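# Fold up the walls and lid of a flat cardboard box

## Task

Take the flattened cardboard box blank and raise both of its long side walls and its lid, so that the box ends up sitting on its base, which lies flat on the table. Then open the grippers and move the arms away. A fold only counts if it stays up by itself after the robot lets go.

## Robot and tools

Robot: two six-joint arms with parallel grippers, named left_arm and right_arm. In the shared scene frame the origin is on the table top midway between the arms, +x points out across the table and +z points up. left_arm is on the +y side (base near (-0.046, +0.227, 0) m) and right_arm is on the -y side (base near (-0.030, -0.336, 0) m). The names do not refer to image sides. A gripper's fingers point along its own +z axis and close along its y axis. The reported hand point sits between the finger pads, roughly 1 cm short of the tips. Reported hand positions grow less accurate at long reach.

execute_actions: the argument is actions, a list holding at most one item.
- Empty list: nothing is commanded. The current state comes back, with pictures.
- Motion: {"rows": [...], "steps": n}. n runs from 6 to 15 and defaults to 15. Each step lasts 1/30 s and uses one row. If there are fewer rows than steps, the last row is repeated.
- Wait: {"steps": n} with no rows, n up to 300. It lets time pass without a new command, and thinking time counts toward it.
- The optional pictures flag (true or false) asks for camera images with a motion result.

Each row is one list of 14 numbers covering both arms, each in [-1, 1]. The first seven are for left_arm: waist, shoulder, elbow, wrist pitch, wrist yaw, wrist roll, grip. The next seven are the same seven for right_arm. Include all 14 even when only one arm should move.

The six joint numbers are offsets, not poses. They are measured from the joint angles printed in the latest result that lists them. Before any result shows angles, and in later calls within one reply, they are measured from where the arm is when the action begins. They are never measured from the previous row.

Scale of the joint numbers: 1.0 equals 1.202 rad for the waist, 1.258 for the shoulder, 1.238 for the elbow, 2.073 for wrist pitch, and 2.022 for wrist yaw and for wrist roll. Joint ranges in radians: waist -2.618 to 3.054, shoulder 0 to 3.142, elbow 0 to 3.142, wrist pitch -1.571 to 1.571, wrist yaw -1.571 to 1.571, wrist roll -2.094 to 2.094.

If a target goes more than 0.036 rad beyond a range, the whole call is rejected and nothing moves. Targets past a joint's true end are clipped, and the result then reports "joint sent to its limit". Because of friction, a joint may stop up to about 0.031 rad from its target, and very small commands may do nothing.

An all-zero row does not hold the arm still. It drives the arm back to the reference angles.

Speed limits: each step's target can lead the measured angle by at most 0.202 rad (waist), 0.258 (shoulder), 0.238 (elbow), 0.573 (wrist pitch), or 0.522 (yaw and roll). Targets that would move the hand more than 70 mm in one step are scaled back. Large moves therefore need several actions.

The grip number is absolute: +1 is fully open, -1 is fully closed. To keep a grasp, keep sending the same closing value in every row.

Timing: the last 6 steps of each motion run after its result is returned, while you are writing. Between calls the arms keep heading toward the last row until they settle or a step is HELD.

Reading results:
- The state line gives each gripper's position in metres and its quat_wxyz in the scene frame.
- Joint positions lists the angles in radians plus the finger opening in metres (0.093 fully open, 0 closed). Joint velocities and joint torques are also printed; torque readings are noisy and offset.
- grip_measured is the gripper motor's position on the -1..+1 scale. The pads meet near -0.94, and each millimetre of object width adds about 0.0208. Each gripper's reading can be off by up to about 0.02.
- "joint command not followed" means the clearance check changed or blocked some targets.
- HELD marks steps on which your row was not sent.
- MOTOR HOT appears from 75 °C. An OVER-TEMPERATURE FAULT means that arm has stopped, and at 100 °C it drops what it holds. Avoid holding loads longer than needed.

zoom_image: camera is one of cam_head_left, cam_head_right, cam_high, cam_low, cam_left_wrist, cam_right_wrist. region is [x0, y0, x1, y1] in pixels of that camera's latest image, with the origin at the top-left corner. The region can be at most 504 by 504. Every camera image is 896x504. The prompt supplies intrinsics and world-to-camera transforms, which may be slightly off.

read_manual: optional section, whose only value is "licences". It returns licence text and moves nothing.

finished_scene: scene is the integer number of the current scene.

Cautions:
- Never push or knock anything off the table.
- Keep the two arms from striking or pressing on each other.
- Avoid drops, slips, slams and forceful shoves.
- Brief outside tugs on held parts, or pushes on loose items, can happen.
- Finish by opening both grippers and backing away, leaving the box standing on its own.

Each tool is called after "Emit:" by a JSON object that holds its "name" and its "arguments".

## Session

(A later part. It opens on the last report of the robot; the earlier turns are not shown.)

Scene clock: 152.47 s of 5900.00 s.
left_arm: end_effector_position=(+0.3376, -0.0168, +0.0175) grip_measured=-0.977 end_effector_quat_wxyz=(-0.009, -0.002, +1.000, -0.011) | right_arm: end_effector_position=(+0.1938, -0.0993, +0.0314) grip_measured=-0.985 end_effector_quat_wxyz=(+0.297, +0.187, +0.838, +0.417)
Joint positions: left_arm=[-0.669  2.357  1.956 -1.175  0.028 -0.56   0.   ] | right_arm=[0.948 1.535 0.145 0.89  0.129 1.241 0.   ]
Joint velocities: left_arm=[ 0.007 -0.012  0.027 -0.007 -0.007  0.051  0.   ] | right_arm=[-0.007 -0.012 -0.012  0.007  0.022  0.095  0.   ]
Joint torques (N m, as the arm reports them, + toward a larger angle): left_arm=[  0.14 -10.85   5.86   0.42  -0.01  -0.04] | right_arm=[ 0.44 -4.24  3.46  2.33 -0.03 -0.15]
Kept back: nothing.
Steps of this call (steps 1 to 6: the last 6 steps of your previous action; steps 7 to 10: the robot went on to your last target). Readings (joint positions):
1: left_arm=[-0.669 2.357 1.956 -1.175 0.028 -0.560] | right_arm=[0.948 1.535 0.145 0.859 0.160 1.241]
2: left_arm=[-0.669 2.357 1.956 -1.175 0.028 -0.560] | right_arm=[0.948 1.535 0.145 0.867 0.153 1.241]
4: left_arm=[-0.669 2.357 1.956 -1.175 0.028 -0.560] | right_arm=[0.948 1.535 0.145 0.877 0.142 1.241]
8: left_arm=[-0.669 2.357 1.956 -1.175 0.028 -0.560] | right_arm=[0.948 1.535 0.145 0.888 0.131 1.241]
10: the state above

Emit:
{"name": "execute_actions", "arguments": {"actions": [{"rows": [[0, 0.02, 0, 0, 0, 0, -1, 0, 0.06, -0.01, 0.04, -0.003, 0, -1], [0, 0.02, 0, 0, 0, 0, -1, 0, 0.12, -0.02, 0.08, -0.006, 0, -1], [0, 0.02, 0, 0, 0, 0, -1, 0, 0.175, -0.028, 0.119, -0.008, 0, -1]], "steps": 15}]}}

Emit:
{"name": "execute_actions", "arguments": {"actions": [{"steps": 10}], "pictures": true}}

Scene clock: 153.07 s of 5900.00 s.
left_arm: end_effector_position=(+0.3396, -0.0153, +0.0175) grip_measured=-0.977 end_effector_quat_wxyz=(-0.006, -0.003, +1.000, -0.008) | right_arm: end_effector_position=(+0.1964, -0.0940, +0.0199) grip_measured=-0.985 end_effector_quat_wxyz=(+0.301, +0.185, +0.830, +0.432)
Joint positions: left_arm=[-0.667  2.357  1.956 -1.171  0.02  -0.56   0.   ] | right_arm=[0.948 1.727 0.132 1.13  0.121 1.242 0.   ]
Joint velocities: left_arm=[-0.022  0.012 -0.012  0.022 -0.037 -0.081  0.   ] | right_arm=[-0.002  0.076 -0.017  0.212 -0.022 -0.051  0.   ]
Joint torques (N m, as the arm reports them, + toward a larger angle): left_arm=[  0.18 -10.95   5.93   0.37   0.06  -0.04] | right_arm=[ 0.42 -3.29  1.94  1.97 -0.01 -0.15]
Steps of this call (steps 1 to 9: the robot went on to your last target; steps 10 to 18: the first 9 steps of this action). Readings (joint positions):
10: left_arm=[-0.669 2.357 1.956 -1.175 0.028 -0.560] | right_arm=[0.948 1.545 0.145 0.905 0.125 1.241]
11: left_arm=[-0.669 2.357 1.956 -1.175 0.028 -0.560] | right_arm=[0.948 1.577 0.145 0.938 0.125 1.241]
13: left_arm=[-0.669 2.357 1.956 -1.175 0.027 -0.560] | right_arm=[0.948 1.677 0.144 1.032 0.124 1.242]
17: left_arm=[-0.667 2.357 1.956 -1.171 0.020 -0.560] | right_arm=[0.948 1.724 0.133 1.124 0.121 1.242]
18: the state above

Scene clock: 153.40 s of 5900.00 s.
left_arm: end_effector_position=(+0.3396, -0.0153, +0.0175) grip_measured=-0.977 end_effector_quat_wxyz=(-0.006, -0.003, +1.000, -0.008) | right_arm: end_effector_position=(+0.1967, -0.0937, +0.0202) grip_measured=-0.985 end_effector_quat_wxyz=(+0.302, +0.184, +0.828, +0.434)
Joint positions: left_arm=[-0.667  2.357  1.956 -1.171  0.02  -0.56   0.   ] | right_arm=[0.948 1.733 0.131 1.142 0.121 1.242 0.   ]
Joint velocities: left_arm=[ 0.012  0.007 -0.012 -0.022 -0.007 -0.11   0.   ] | right_arm=[ 0.002  0.007 -0.012 -0.007 -0.022 -0.037  0.   ]
Joint torques (N m, as the arm reports them, + toward a larger angle): left_arm=[ -0.08 -10.99   5.92   0.33   0.09  -0.04] | right_arm=[ 0.41 -3.43  1.82  2.11 -0.01 -0.15]
Kept back: nothing.
Steps of this call (steps 1 to 6: the last 6 steps of your previous action; steps 7 to 10: the robot went on to your last target). Readings (joint positions):
1: left_arm=[-0.667 2.357 1.956 -1.171 0.020 -0.560] | right_arm=[0.948 1.729 0.132 1.135 0.121 1.242]
2: left_arm=[-0.667 2.357 1.956 -1.171 0.020 -0.560] | right_arm=[0.948 1.730 0.131 1.138 0.121 1.242]
4: left_arm=[-0.667 2.357 1.956 -1.171 0.020 -0.560] | right_arm=[0.948 1.732 0.131 1.140 0.121 1.242]
8: left_arm=[-0.667 2.357 1.956 -1.171 0.020 -0.560] | right_arm=[0.948 1.733 0.131 1.142 0.121 1.242]
10: the state above
camera_calibration (this result's frames):
cam_left_wrist: T_world_to_cam=[[0.0018756, -0.999945, 0.0103043, -0.0145506], [-0.897178, 0.00286842, 0.44166, 0.333644], [-0.441665, -0.0100732, -0.897123, 0.24632], [0, 0, 0, 1]] pos_world=[0.408157, -0.0130256, 0.0737719]
cam_right_wrist: T_world_to_cam=[[-0.04956, -0.546165, -0.83621, -0.0264061], [-0.956003, 0.268319, -0.118591, 0.253533], [0.289141, 0.793542, -0.535433, 0.113551], [0, 0, 0, 1]] pos_world=[0.208238, -0.172557, 0.0687846]

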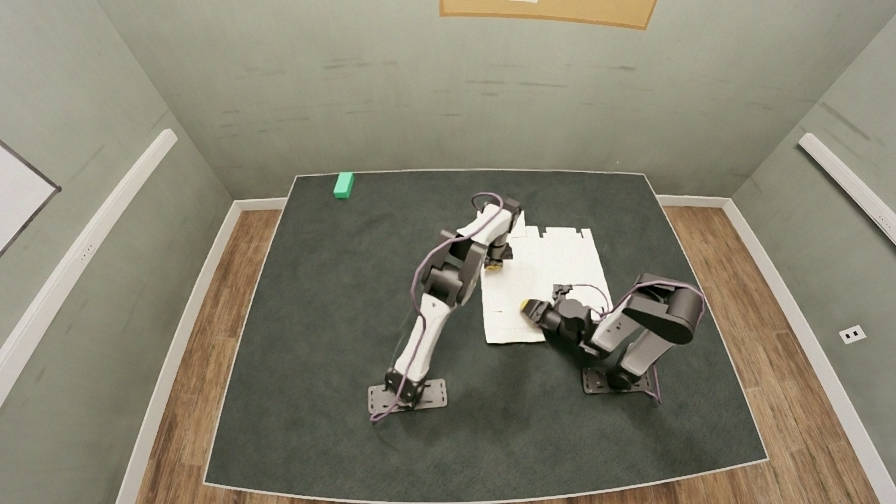

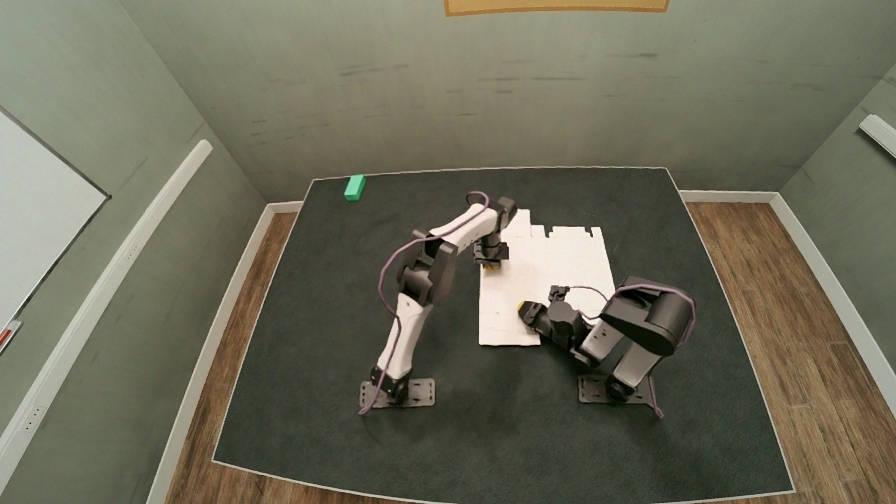

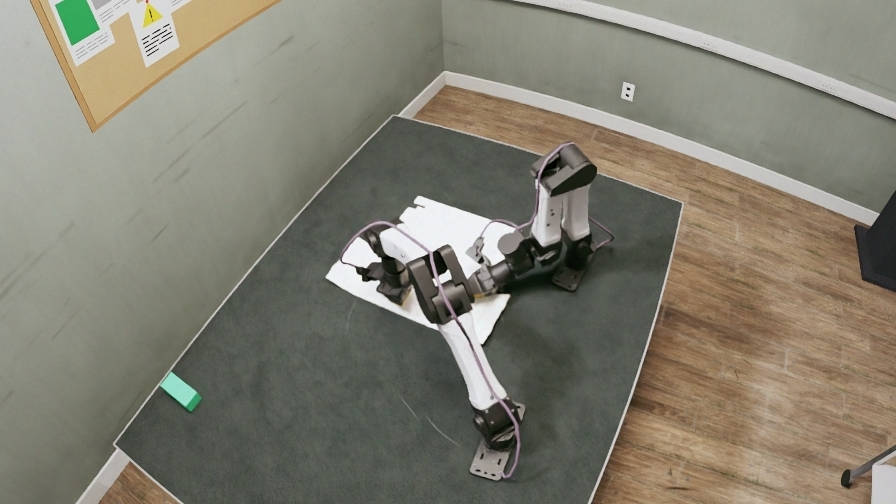

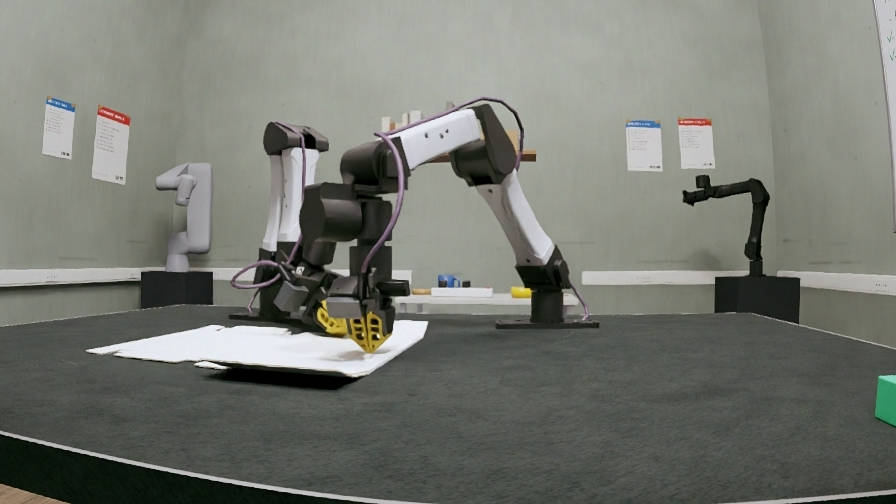

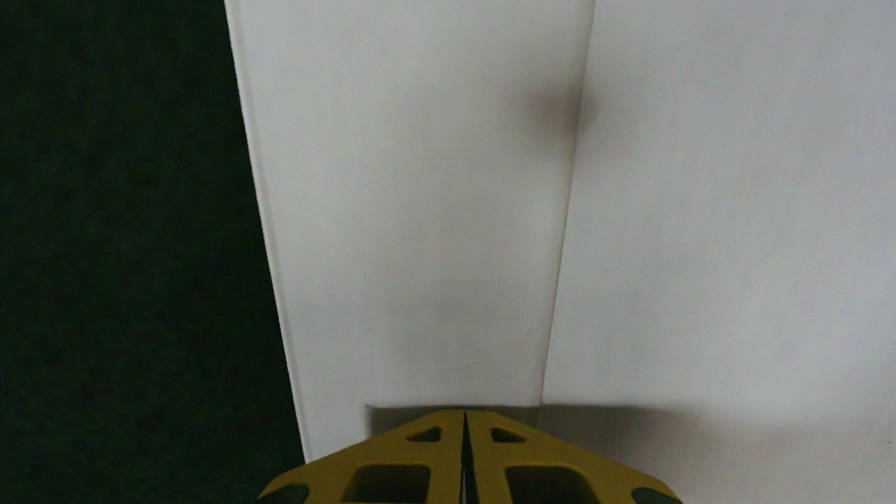

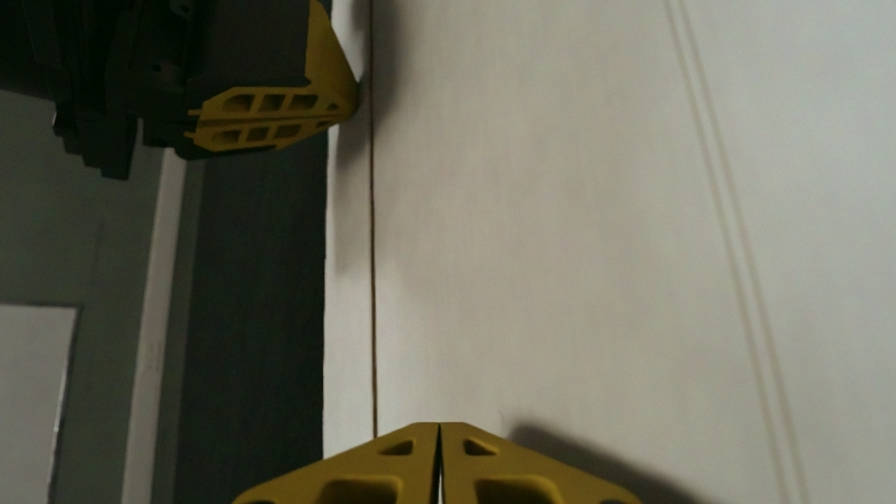

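Emit:
{"name": "execute_actions", "arguments": {"actions": [{"rows": [[0, 0, 0.02, -0.012, 0, 0, -1, 0, 0.02, 0, 0, 0, 0, -1], [0, 0, 0.04, -0.024, 0, 0, -1, 0, 0.02, 0, 0, 0, 0, -1], [0, 0, 0.06, -0.036, 0, 0, -1, 0, 0.02, 0, 0, 0, 0, -1], [0, 0, 0.08, -0.048, 0, 0, -1, 0, 0.02, 0, 0, 0, 0, -1], [0, 0, 0.10, -0.06, 0, 0, -1, 0, 0.02, 0, 0, 0, 0, -1], [0, 0, 0.12, -0.072, 0, 0, -1, 0, 0.02, 0, 0, 0, 0, -1], [0, 0, 0.14, -0.084, 0, 0, -1, 0, 0.02, 0, 0, 0, 0, -1], [0, 0, 0.16, -0.096, 0, 0, -1, 0, 0.02, 0, 0, 0, 0, -1], [0, 0, 0.18, -0.108, 0, 0, -1, 0, 0.02, 0, 0, 0, 0, -1], [0, 0, 0.20, -0.12, 0, 0, -1, 0, 0.02, 0, 0, 0, 0, -1], [0, 0, 0.22, -0.132, 0, 0, -1, 0, 0.02, 0, 0, 0, 0, -1], [0, 0, 0.24, -0.144, 0, 0, -1, 0, 0.02, 0, 0, 0, 0, -1], [0, 0, 0.26, -0.155, 0, 0, -1, 0, 0.02, 0, 0, 0, 0, -1]], "steps": 15}]}}

Emit:
{"name": "execute_actions", "arguments": {"actions": [{"steps": 15}], "pictures": true}}

Scene clock: 154.63 s of 5900.00 s.
left_arm: end_effector_position=(+0.3527, -0.0183, +0.0594) grip_measured=-0.977 end_effector_quat_wxyz=(+0.015, -0.005, +1.000, -0.012) | right_arm: end_effector_position=(+0.1968, -0.0935, +0.0208) grip_measured=-0.985 end_effector_quat_wxyz=(+0.302, +0.184, +0.828, +0.435)
Joint positions: left_arm=[-0.663  2.356  2.121 -1.297  0.004 -0.56   0.   ] | right_arm=[0.948 1.733 0.131 1.145 0.121 1.242 0.   ]
Joint velocities: left_arm=[-0.002 -0.017  0.662 -0.579 -0.022  0.007  0.   ] | right_arm=[ 0.012 -0.012 -0.032  0.022  0.007 -0.066  0.   ]
Joint torques (N m, as the arm reports them, + toward a larger angle): left_arm=[ -0.27 -12.89   7.29   0.14   0.18  -0.01] | right_arm=[ 0.42 -3.18  3.58  2.07  0.07 -0.14]
Steps of this call (steps 1 to 28: the robot went on to your last target; steps 29 to 37: the first 9 steps of this action). Readings (joint positions):
29: left_arm=[-0.667 2.356 1.961 -1.174 0.020 -0.560] | right_arm=[0.948 1.733 0.131 1.142 0.121 1.242]
30: left_arm=[-0.667 2.356 1.970 -1.184 0.019 -0.560] | right_arm=[0.948 1.733 0.131 1.143 0.121 1.242]
32: left_arm=[-0.666 2.356 2.004 -1.221 0.014 -0.560] | right_arm=[0.948 1.733 0.131 1.143 0.121 1.242]
36: left_arm=[-0.664 2.356 2.097 -1.282 0.004 -0.560] | right_arm=[0.948 1.733 0.131 1.144 0.121 1.242]
37: the state above

Scene clock: 155.13 s of 5900.00 s.
left_arm: end_effector_position=(+0.3438, -0.0140, +0.0943) grip_measured=-0.977 end_effector_quat_wxyz=(+0.002, -0.005, +1.000, -0.006) | right_arm: end_effector_position=(+0.1969, -0.0934, +0.0211) grip_measured=-0.985 end_effector_quat_wxyz=(+0.303, +0.184, +0.827, +0.436)
Joint positions: left_arm=[-0.664  2.356  2.261 -1.467  0.009 -0.56   0.   ] | right_arm=[0.948 1.733 0.131 1.146 0.121 1.242 0.   ]
Joint velocities: left_arm=[-0.002  0.017 -0.012 -0.066  0.11   0.066  0.   ] | right_arm=[-0.012  0.002  0.007  0.007 -0.022 -0.007  0.   ]
Joint torques (N m, as the arm reports them, + toward a larger angle): left_arm=[ -0.19 -12.88   7.38   0.27   0.13  -0.04] | right_arm=[ 0.43 -3.18  3.53  2.13  0.07 -0.13]
Kept back: nothing.
Steps of this call (steps 1 to 6: the last 6 steps of your previous action; steps 7 to 15: the robot went on to your last target). Readings (joint positions):
1: left_arm=[-0.663 2.356 2.145 -1.316 0.005 -0.560] | right_arm=[0.948 1.733 0.131 1.146 0.121 1.242]
2: left_arm=[-0.664 2.356 2.169 -1.336 0.006 -0.560] | right_arm=[0.948 1.733 0.131 1.146 0.121 1.242]
4: left_arm=[-0.664 2.356 2.217 -1.380 0.007 -0.560] | right_arm=[0.948 1.733 0.131 1.146 0.121 1.242]
8: left_arm=[-0.664 2.356 2.261 -1.430 0.008 -0.560] | right_arm=[0.948 1.733 0.131 1.146 0.121 1.242]
15: the state above
camera_calibration (this result's frames):
cam_left_wrist: T_world_to_cam=[[0.00485775, -0.999971, 0.00581252, -0.0146194], [-0.903466, -0.00189731, 0.428655, 0.306783], [-0.428631, -0.00733372, -0.90345, 0.31323], [0, 0, 0, 1]] pos_world=[0.411499, -0.0117398, 0.151568]
cam_right_wrist: T_world_to_cam=[[-0.0473186, -0.54346, -0.8381, -0.0255936], [-0.955683, 0.268705, -0.120282, 0.25383], [0.29057, 0.795267, -0.53209, 0.11349], [0, 0, 0, 1]] pos_world=[0.208393, -0.17237, 0.0694683]

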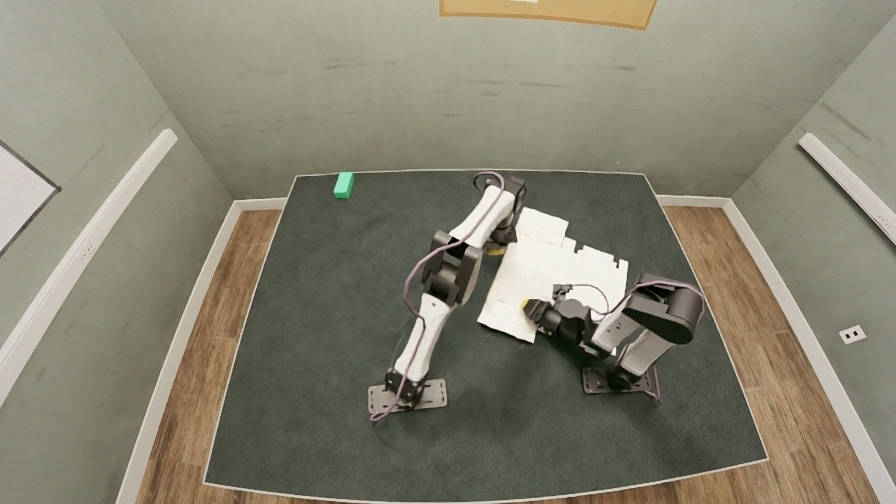

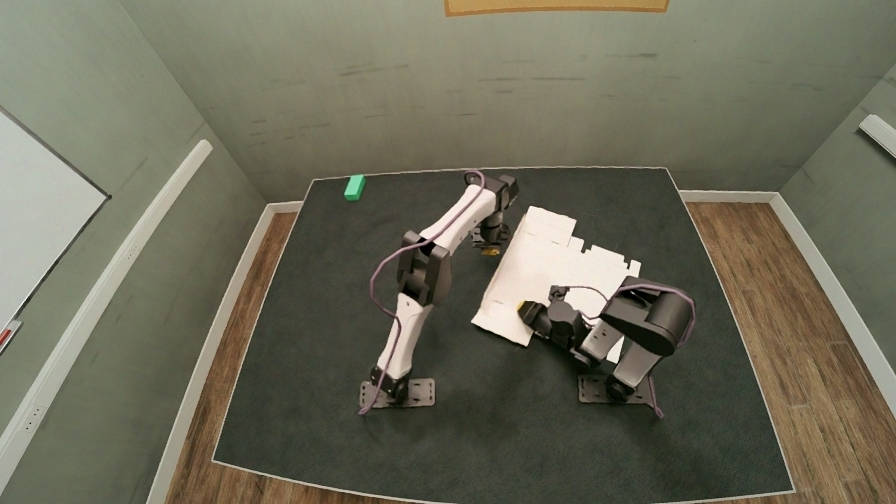

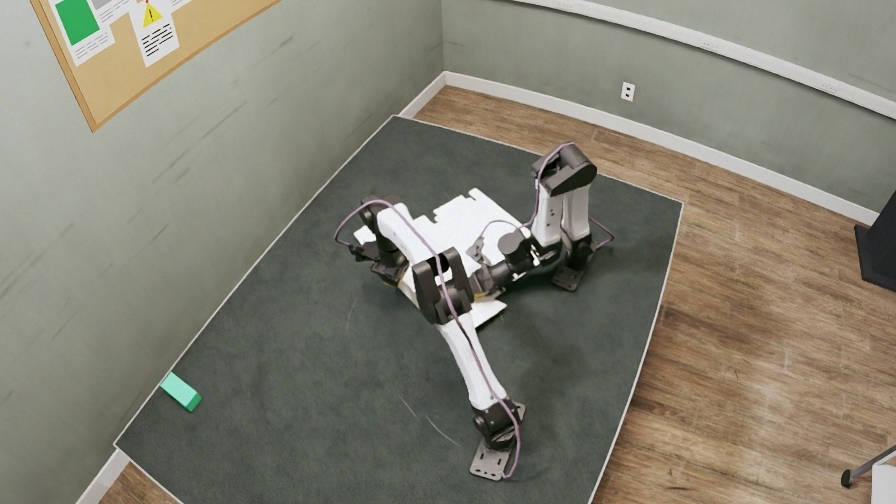

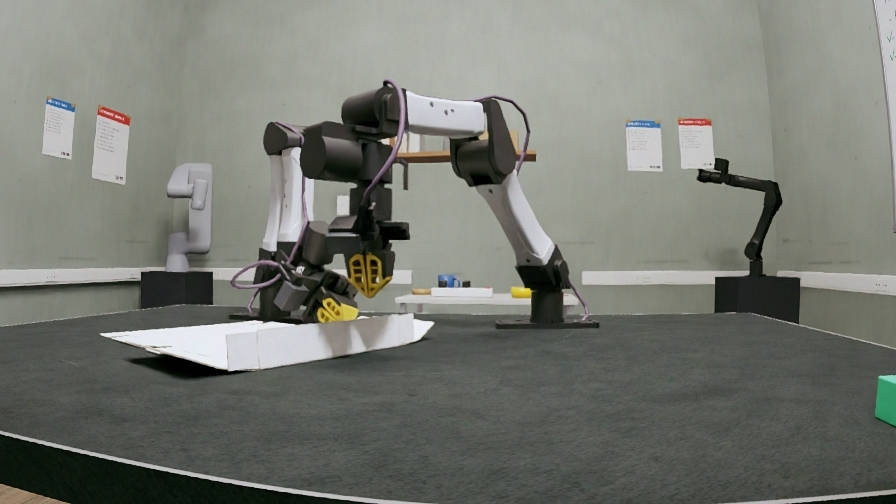

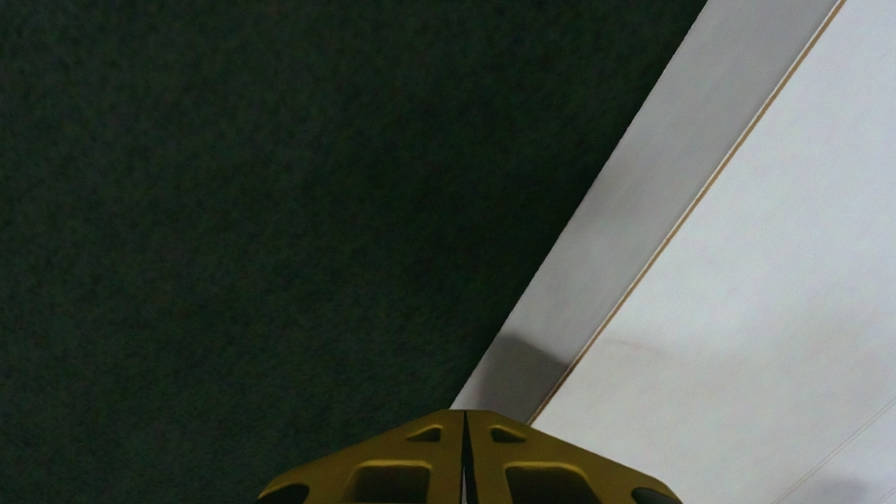

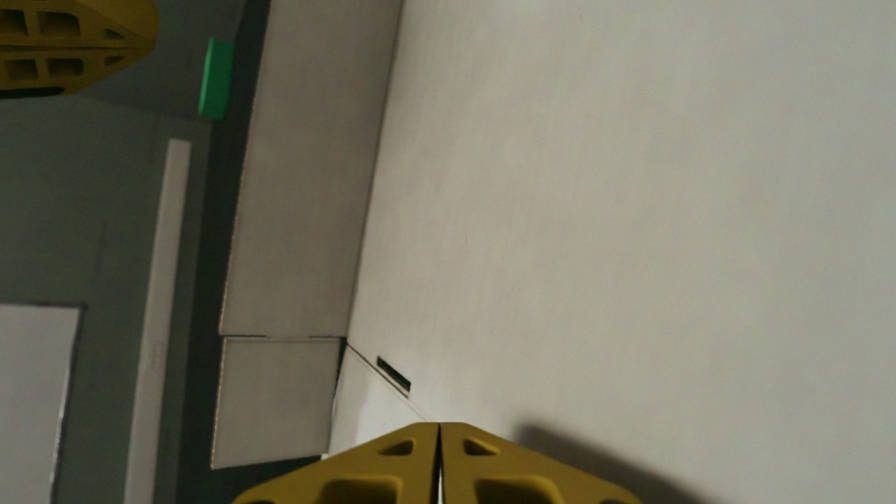

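Emit:
{"name": "zoom_image", "arguments": {"camera": "cam_low", "region": [80, 260, 480, 400]}}

Emit:
{"name": "zoom_image", "arguments": {"camera": "cam_head_left", "region": [440, 180, 680, 360]}}

Region (80, 260, 480, 400) of cam_low's 896x504 image, scaled by 1.260, with more detail than that image has; it fills the top 176 rows of this view, and the rest is white.

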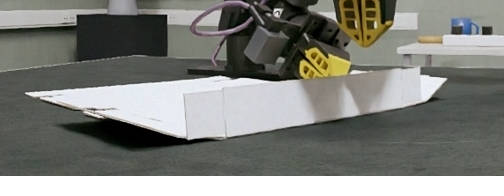

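Region (440, 180, 680, 360) of cam_head_left's 896x504 image, scaled by 2.100, with more detail than that image has; it fills the top 378 rows of this view, and the rest is white.

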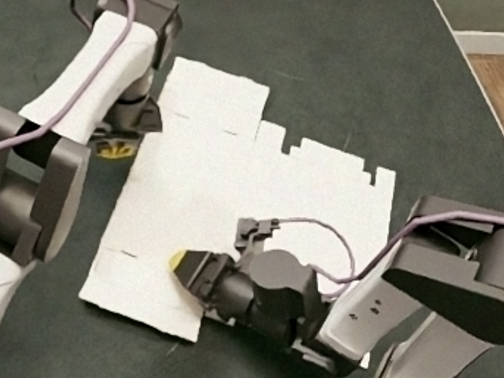

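Emit:
{"name": "execute_actions", "arguments": {"actions": [{"rows": [[-0.02, 0.036, 0.045, -0.006, -0.001, 0.064, -0.4, 0, -0.1, 0.02, -0.06, 0, 0, -1], [-0.04, 0.072, 0.09, -0.013, -0.003, 0.128, 0.1, 0, -0.2, 0.045, -0.15, 0, 0, -1], [-0.061, 0.108, 0.135, -0.019, -0.004, 0.191, 0.2, 0, -0.3, 0.07, -0.25, 0, 0, -1], [-0.061, 0.108, 0.135, -0.019, -0.004, 0.191, 0.2, 0, -0.4, 0.09, -0.33, 0, 0, -1], [-0.061, 0.108, 0.135, -0.019, -0.004, 0.191, 0.2, 0, -0.5, 0.115, -0.42, 0, 0, -1], [-0.061, 0.108, 0.135, -0.019, -0.004, 0.191, 0.2, 0, -0.583, 0.1365, -0.505, 0, 0, -1]], "steps": 15}]}}

Emit:
{"name": "execute_actions", "arguments": {"actions": [{"steps": 12}], "pictures": true}}

Scene clock: 164.23 s of 5900.00 s.
left_arm: end_effector_position=(+0.3393, -0.0562, +0.0727) grip_measured=+0.197 end_effector_quat_wxyz=(+0.000, +0.192, +0.981, -0.003) | right_arm: end_effector_position=(+0.1969, -0.0934, +0.1249) grip_measured=-0.985 end_effector_quat_wxyz=(+0.317, +0.183, +0.807, +0.464)
Joint positions: left_arm=[-0.745  2.483  2.402 -1.488  0.004 -0.246  0.055] | right_arm=[0.948 1.061 0.281 0.401 0.121 1.242 0.   ]
Joint velocities: left_arm=[-0.11   0.149  0.012  0.037 -0.051  0.374 -0.001] | right_arm=[ 0.007 -1.648  0.295 -1.443 -0.037 -0.066  0.   ]
Joint torques (N m, as the arm reports them, + toward a larger angle): left_arm=[  1.55 -13.76   7.79   0.19  -0.01   0.  ] | right_arm=[ 0.4   0.6   7.43  1.27  0.06 -0.13]
Steps of this call (steps 1 to 15: the robot went on to your last target; steps 16 to 90: nothing new was sent; then 5.80 s passed at rest; steps 91 to 99: the first 9 steps of this action). Readings (joint positions):
91: left_arm=[-0.665 2.361 2.269 -1.478 0.009 -0.540] | right_arm=[0.948 1.715 0.131 1.125 0.121 1.242]
92: left_arm=[-0.669 2.375 2.295 -1.486 0.008 -0.499] | right_arm=[0.948 1.660 0.134 1.061 0.121 1.242]
94: left_arm=[-0.690 2.425 2.374 -1.490 0.004 -0.388] | right_arm=[0.948 1.488 0.164 0.865 0.121 1.242]
98: left_arm=[-0.740 2.477 2.402 -1.488 0.004 -0.264] | right_arm=[0.948 1.129 0.269 0.457 0.121 1.242]
99: the state above

Scene clock: 164.63 s of 5900.00 s.
left_arm: end_effector_position=(+0.3398, -0.0549, +0.0699) grip_measured=+0.197 end_effector_quat_wxyz=(-0.003, +0.221, +0.975, -0.001) | right_arm: end_effector_position=(+0.1794, -0.1145, +0.0902) grip_measured=-0.985 end_effector_quat_wxyz=(+0.278, +0.187, +0.859, +0.388)
Joint positions: left_arm=[-0.742  2.489  2.402 -1.488  0.004 -0.184  0.055] | right_arm=[0.948 0.997 0.294 0.123 0.121 1.242 0.   ]
Joint velocities: left_arm=[-0.022  0.012  0.002 -0.022 -0.007  0.037  0.001] | right_arm=[ 0.022 -0.012 -0.002 -0.11   0.066 -0.007  0.   ]
Joint torques (N m, as the arm reports them, + toward a larger angle): left_arm=[  0.53 -13.4    7.73   0.19  -0.01   0.04] | right_arm=[ 0.42 -2.15  7.9   2.05  0.09 -0.14]
Kept back: nothing.
Steps of this call (steps 1 to 6: the last 6 steps of your previous action; steps 7 to 12: the robot went on to your last target). Readings (joint positions):
1: left_arm=[-0.747 2.487 2.402 -1.488 0.004 -0.232] | right_arm=[0.948 1.020 0.289 0.360 0.121 1.242]
2: left_arm=[-0.747 2.489 2.402 -1.488 0.004 -0.222] | right_arm=[0.948 1.001 0.293 0.325 0.121 1.242]
4: left_arm=[-0.745 2.489 2.402 -1.488 0.004 -0.206] | right_arm=[0.948 0.997 0.294 0.255 0.121 1.242]
8: left_arm=[-0.742 2.489 2.402 -1.488 0.004 -0.190] | right_arm=[0.948 0.997 0.294 0.157 0.121 1.242]
12: the state above
camera_calibration (this result's frames):
cam_left_wrist: T_world_to_cam=[[-0.435159, -0.900349, -0.00269155, 0.100172], [-0.81078, 0.390565, 0.435998, 0.303089], [-0.3915, 0.191911, -0.899943, 0.287309], [0, 0, 0, 1]] pos_world=[0.401811, -0.0833234, 0.126685]
cam_right_wrist: T_world_to_cam=[[-0.111628, -0.621067, -0.775767, 0.0170062], [-0.963234, 0.259592, -0.0692223, 0.246765], [0.244375, 0.739519, -0.627211, 0.182687], [0, 0, 0, 1]] pos_world=[0.194947, -0.188596, 0.144857]

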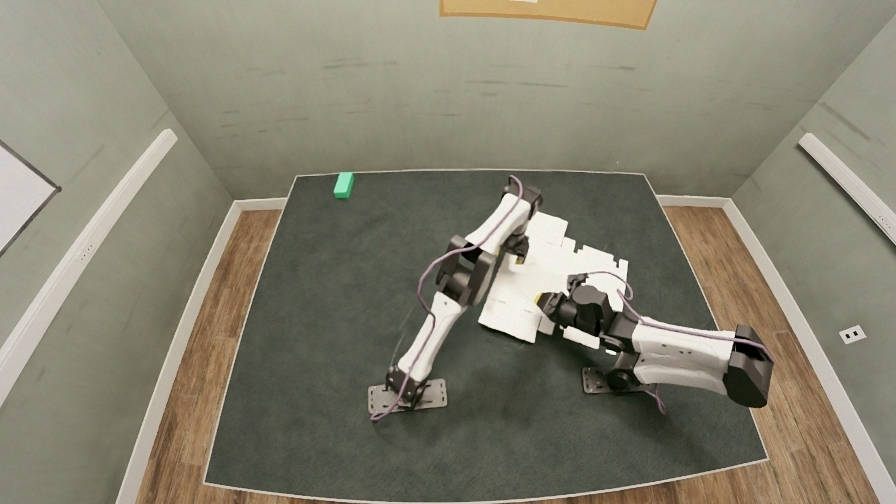

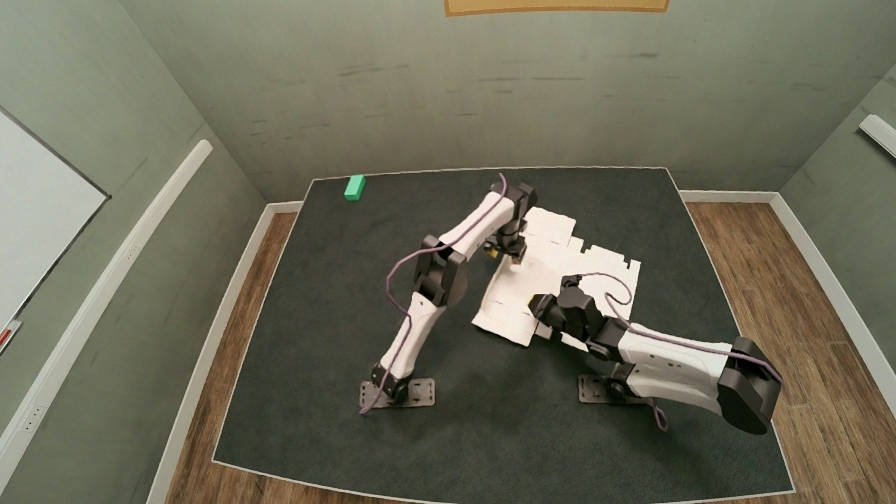

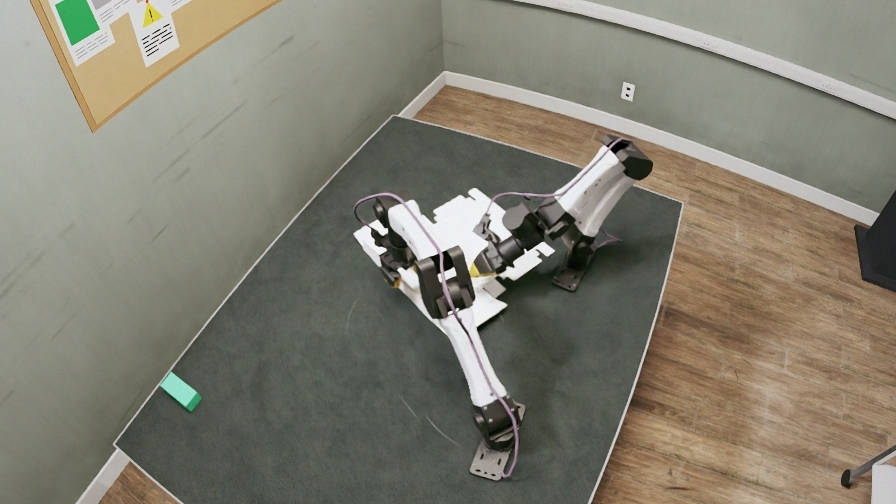

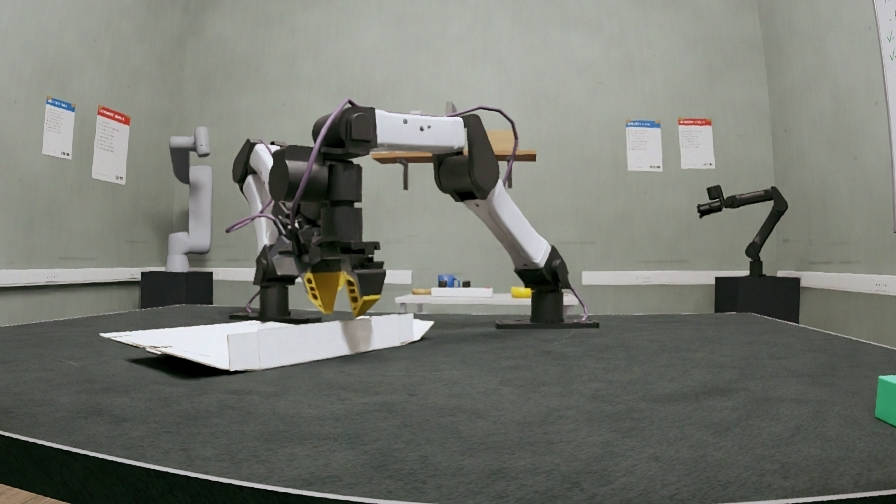

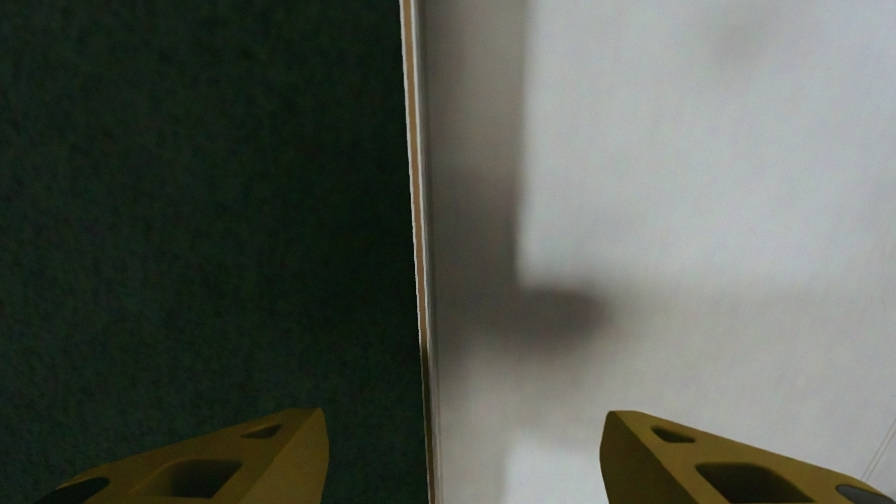

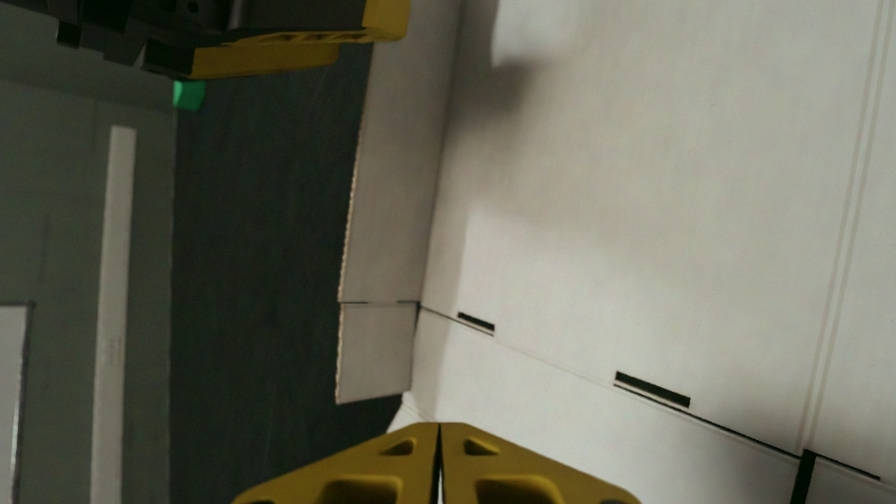

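Emit:
{"name": "execute_actions", "arguments": {"actions": [{"rows": [[0.001, -0.004, -0.036, 0.02, 0, 0.001, 0.2, 0, 0, 0, 0, 0, 0, -1], [0.002, -0.008, -0.072, 0.039, -0.001, 0.002, 0.2, 0, 0, 0, 0, 0, 0, -1], [0.003, -0.013, -0.108, 0.058, -0.001, 0.004, 0.1, 0, 0, 0, 0, 0, 0, -1], [0.004, -0.017, -0.143, 0.078, -0.002, 0.005, -0.1, 0, 0, 0, 0, 0, 0, -1], [0.004, -0.017, -0.143, 0.078, -0.002, 0.005, -0.3, 0, 0, 0, 0, 0, 0, -1], [0.004, -0.017, -0.143, 0.078, -0.002, 0.005, -0.5, 0, 0, 0, 0, 0, 0, -1], [0.004, -0.017, -0.143, 0.078, -0.002, 0.005, -0.6, 0, 0, 0, 0, 0, 0, -1], [0.004, -0.017, -0.143, 0.078, -0.002, 0.005, -0.8, 0, 0, 0, 0, 0, 0, -1], [0.004, -0.017, -0.143, 0.078, -0.002, 0.005, -1, 0, 0, 0, 0, 0, 0, -1]], "steps": 15}]}}

Emit:
{"name": "execute_actions", "arguments": {"actions": [{"steps": 15}], "pictures": true}}

Scene clock: 165.43 s of 5900.00 s.
left_arm: end_effector_position=(+0.3316, -0.0482, +0.0340) grip_measured=-0.887 end_effector_quat_wxyz=(-0.025, +0.223, +0.974, +0.010) | right_arm: end_effector_position=(+0.1779, -0.1164, +0.0866) grip_measured=-0.985 end_effector_quat_wxyz=(+0.274, +0.187, +0.863, +0.381)
Joint positions: left_arm=[-0.742  2.478  2.237 -1.383  0.001 -0.179  0.003] | right_arm=[0.948 0.997 0.294 0.105 0.121 1.242 0.   ]
Joint velocities: left_arm=[ 0.017 -0.012 -0.012  0.051 -0.11  -0.125 -0.196] | right_arm=[-0.007 -0.012 -0.017  0.022 -0.066 -0.037  0.   ]
Joint torques (N m, as the arm reports them, + toward a larger angle): left_arm=[  0.64 -14.36   5.03   0.85   0.31   0.01] | right_arm=[ 0.43 -2.38  7.41  2.25  0.08 -0.14]
Steps of this call (steps 1 to 15: the robot went on to your last target; steps 16 to 24: the first 9 steps of this action). Readings (joint positions):
16: left_arm=[-0.742 2.489 2.398 -1.484 0.004 -0.180] | right_arm=[0.948 0.997 0.294 0.105 0.121 1.242]
17: left_arm=[-0.742 2.486 2.382 -1.472 0.004 -0.180] | right_arm=[0.948 0.997 0.294 0.105 0.121 1.242]
19: left_arm=[-0.742 2.475 2.317 -1.430 0.004 -0.179] | right_arm=[0.948 0.997 0.294 0.105 0.121 1.242]
23: left_arm=[-0.742 2.478 2.240 -1.387 0.004 -0.179] | right_arm=[0.948 0.997 0.294 0.105 0.121 1.242]
24: the state above

Scene clock: 165.93 s of 5900.00 s.
left_arm: end_effector_position=(+0.3334, -0.0495, +0.0339) grip_measured=-0.973 end_effector_quat_wxyz=(-0.021, +0.224, +0.974, +0.007) | right_arm: end_effector_position=(+0.1779, -0.1164, +0.0866) grip_measured=-0.985 end_effector_quat_wxyz=(+0.274, +0.187, +0.863, +0.381)
Joint positions: left_arm=[-0.742  2.478  2.237 -1.374  0.003 -0.177  0.   ] | right_arm=[0.948 0.997 0.294 0.105 0.121 1.242 0.   ]
Joint velocities: left_arm=[-0.002 -0.002 -0.012  0.037 -0.022 -0.022  0.   ] | right_arm=[-0.012  0.007 -0.017 -0.022  0.051 -0.007  0.   ]
Joint torques (N m, as the arm reports them, + toward a larger angle): left_arm=[  0.6  -14.3    4.89   0.84   0.    -0.02] | right_arm=[ 0.42 -2.32  7.36  2.25  0.08 -0.13]
Kept back: nothing.
Steps of this call (steps 1 to 6: the last 6 steps of your previous action; steps 7 to 15: the robot went on to your last target). Readings (joint positions):
1: left_arm=[-0.742 2.478 2.237 -1.377 0.003 -0.180] | right_arm=[0.948 0.997 0.294 0.105 0.121 1.242]
2: left_arm=[-0.742 2.478 2.237 -1.375 0.002 -0.176] | right_arm=[0.948 0.997 0.294 0.105 0.121 1.242]
4: left_arm=[-0.742 2.478 2.237 -1.374 0.003 -0.177] | right_arm=[0.948 0.997 0.294 0.105 0.121 1.242]
8: left_arm=[-0.742 2.478 2.237 -1.374 0.003 -0.177] | right_arm=[0.948 0.997 0.294 0.105 0.121 1.242]
15: the state above
All arms were judged still, so your last target was given up. Only a new action makes them travel on or press farther. Fingers that are still opening or closing keep moving.
camera_calibration (this result's frames):
cam_left_wrist: T_world_to_cam=[[-0.441234, -0.897325, -0.0109503, 0.104641], [-0.794082, 0.384725, 0.470554, 0.304426], [-0.418027, 0.21632, -0.882303, 0.260711], [0, 0, 0, 1]] pos_world=[0.396894, -0.0796204, 0.0879239]
cam_right_wrist: T_world_to_cam=[[-0.120445, -0.631708, -0.765792, 0.0123624], [-0.963984, 0.258688, -0.0617761, 0.244902], [0.237125, 0.73077, -0.640114, 0.183565], [0, 0, 0, 1]] pos_world=[0.194043, -0.189687, 0.142098]

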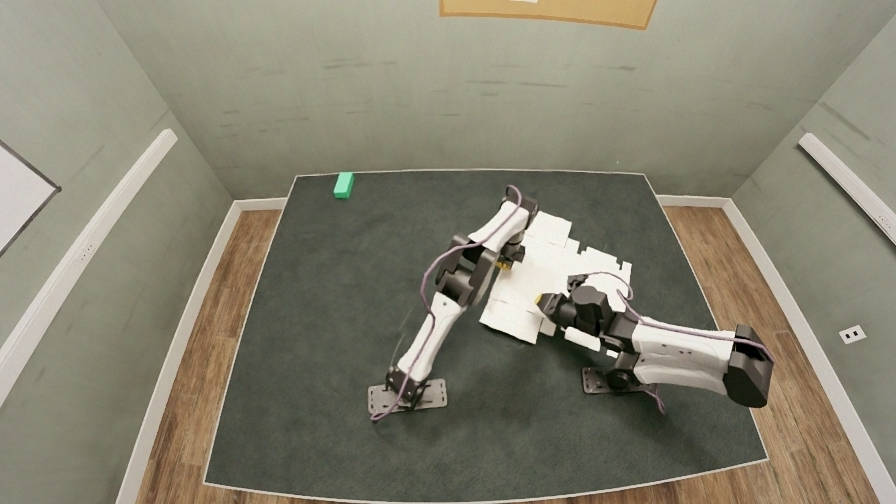

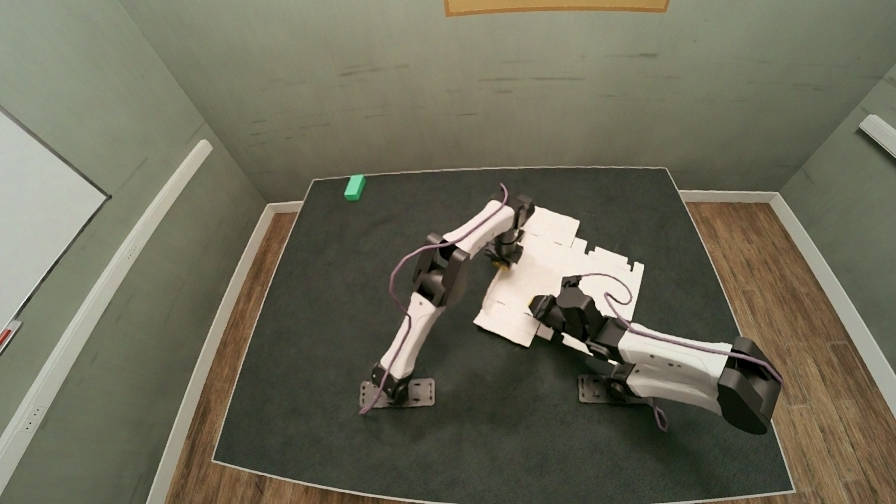

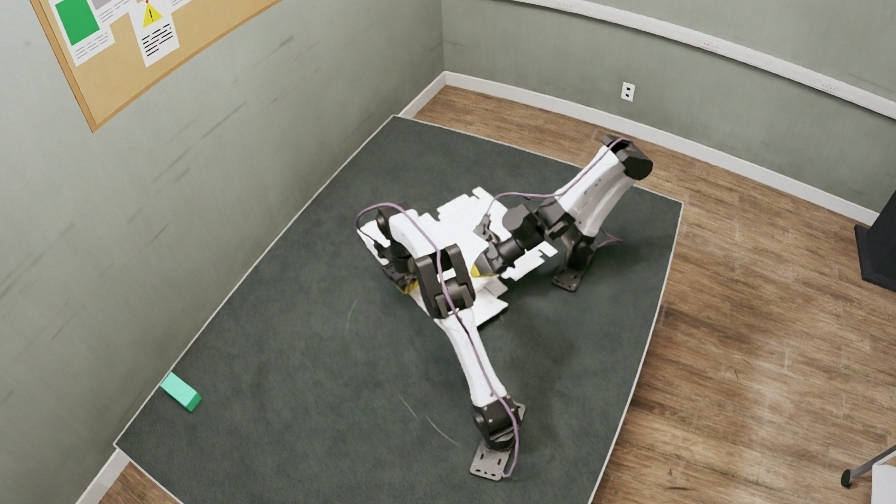

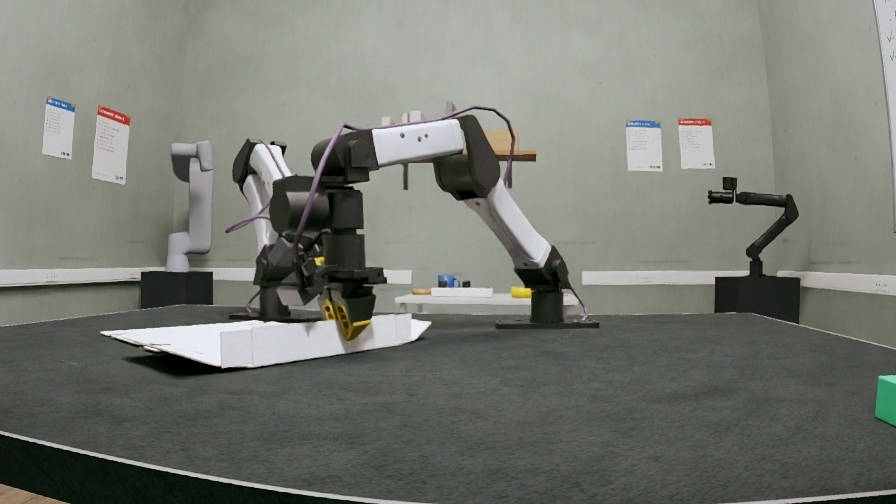

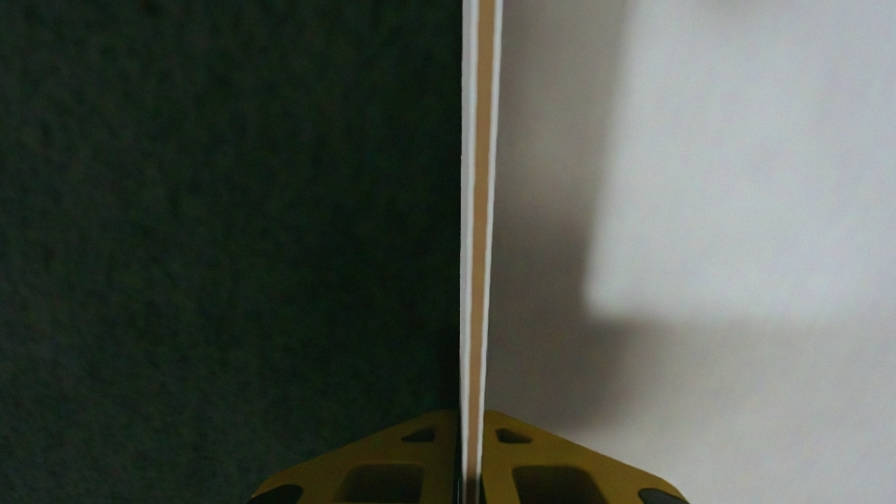

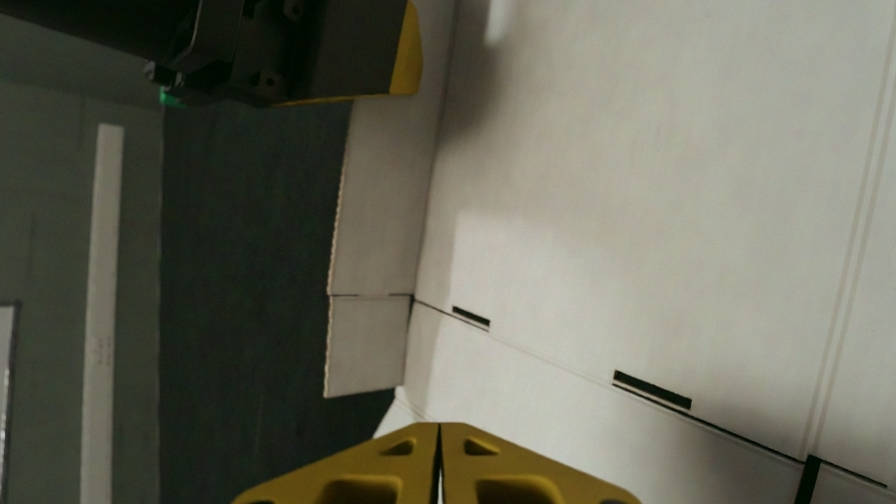

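Emit:
{"name": "execute_actions", "arguments": {"actions": [{"rows": [[0.01, -0.013, -0.022, 0.006, 0, -0.003, -1, 0, 0, 0, 0, 0, 0, -1], [0.02, -0.026, -0.044, 0.012, 0, -0.006, -1, 0, 0, 0, 0, 0, 0, -1], [0.03, -0.039, -0.066, 0.018, 0, -0.009, -1, 0, 0, 0, 0, 0, 0, -1], [0.04, -0.052, -0.088, 0.024, 0, -0.012, -1, 0, 0, 0, 0, 0, 0, -1], [0.05, -0.065, -0.11, 0.03, 0, -0.015, -1, 0, 0, 0, 0, 0, 0, -1], [0.06, -0.078, -0.132, 0.036, 0, -0.018, -1, 0, 0, 0, 0, 0, 0, -1], [0.07, -0.091, -0.154, 0.042, 0, -0.021, -1, 0, 0, 0, 0, 0, 0, -1], [0.08, -0.104, -0.176, 0.048, 0, -0.024, -1, 0, 0, 0, 0, 0, 0, -1], [0.09, -0.117, -0.198, 0.054, 0, -0.027, -1, 0, 0, 0, 0, 0, 0, -1], [0.10, -0.13, -0.22, 0.06, 0, -0.03, -1, 0, 0, 0, 0, 0, 0, -1], [0.11, -0.143, -0.242, 0.067, 0, -0.033, -1, 0, 0, 0, 0, 0, 0, -1], [0.12, -0.156, -0.264, 0.074, 0, -0.036, -1, 0, 0, 0, 0, 0, 0, -1], [0.125, -0.16, -0.272, 0.077, 0, -0.038, -1, 0, 0, 0, 0, 0, 0, -1]], "steps": 15}]}}

Emit:
{"name": "execute_actions", "arguments": {"actions": [{"steps": 10}]}}

Scene clock: 169.50 s of 5900.00 s.
left_arm: end_effector_position=(+0.3335, -0.0102, +0.0339) grip_measured=-0.973 end_effector_quat_wxyz=(-0.029, +0.177, +0.984, +0.007) | right_arm: end_effector_position=(+0.1779, -0.1164, +0.0866) grip_measured=-0.985 end_effector_quat_wxyz=(+0.274, +0.187, +0.863, +0.381)
Joint positions: left_arm=[-0.668  2.378  2.058 -1.31   0.008 -0.2    0.   ] | right_arm=[0.948 0.997 0.294 0.105 0.121 1.242 0.   ]
Joint velocities: left_arm=[ 0.418 -0.447 -0.779  0.33   0.007 -0.154  0.   ] | right_arm=[-0.002  0.017 -0.007  0.051  0.007 -0.022  0.   ]
Joint torques (N m, as the arm reports them, + toward a larger angle): left_arm=[  0.95 -14.41   4.5    0.29  -0.06  -0.12] | right_arm=[ 0.4  -2.36  7.38  2.06  0.08 -0.13]
Steps of this call (steps 1 to 90: nothing new was sent; then 0.27 s passed at rest; steps 91 to 99: the first 9 steps of this action). Readings (joint positions):
91: left_arm=[-0.741 2.478 2.237 -1.374 0.003 -0.177] | right_arm=[0.948 0.997 0.294 0.105 0.121 1.242]
92: left_arm=[-0.740 2.474 2.231 -1.372 0.004 -0.178] | right_arm=[0.948 0.997 0.294 0.105 0.121 1.242]
94: left_arm=[-0.731 2.453 2.191 -1.360 0.006 -0.183] | right_arm=[0.948 0.997 0.294 0.105 0.121 1.242]
98: left_arm=[-0.684 2.394 2.085 -1.321 0.008 -0.195] | right_arm=[0.948 0.997 0.294 0.105 0.121 1.242]
99: the state above

Scene clock: 169.83 s of 5900.00 s.
left_arm: end_effector_position=(+0.3388, +0.0290, +0.0342) grip_measured=-0.973 end_effector_quat_wxyz=(-0.026, +0.117, +0.993, +0.006) | right_arm: end_effector_position=(+0.1779, -0.1164, +0.0866) grip_measured=-0.985 end_effector_quat_wxyz=(+0.274, +0.187, +0.863, +0.381)
Joint positions: left_arm=[-0.586  2.299  1.922 -1.246  0.006 -0.239  0.   ] | right_arm=[0.948 0.997 0.294 0.105 0.121 1.242 0.   ]
Joint velocities: left_arm=[-0.012  0.002 -0.051 -0.007 -0.051 -0.095  0.   ] | right_arm=[-0.002 -0.022  0.017 -0.007  0.007 -0.081  0.   ]
Joint torques (N m, as the arm reports them, + toward a larger angle): left_arm=[ -0.19 -14.     4.42   0.55  -0.03  -0.15] | right_arm=[ 0.43 -2.37  7.37  2.06  0.08 -0.14]
Kept back: nothing.
Steps of this call (steps 1 to 6: the last 6 steps of your previous action; steps 7 to 10: the robot went on to your last target). Readings (joint positions):
1: left_arm=[-0.653 2.362 2.030 -1.299 0.008 -0.205] | right_arm=[0.948 0.997 0.294 0.105 0.121 1.242]
2: left_arm=[-0.638 2.346 2.003 -1.288 0.008 -0.210] | right_arm=[0.948 0.997 0.294 0.105 0.121 1.242]
4: left_arm=[-0.610 2.317 1.952 -1.268 0.008 -0.222] | right_arm=[0.948 0.997 0.294 0.105 0.121 1.242]
8: left_arm=[-0.585 2.299 1.924 -1.252 0.006 -0.236] | right_arm=[0.948 0.997 0.294 0.105 0.121 1.242]
10: the state above


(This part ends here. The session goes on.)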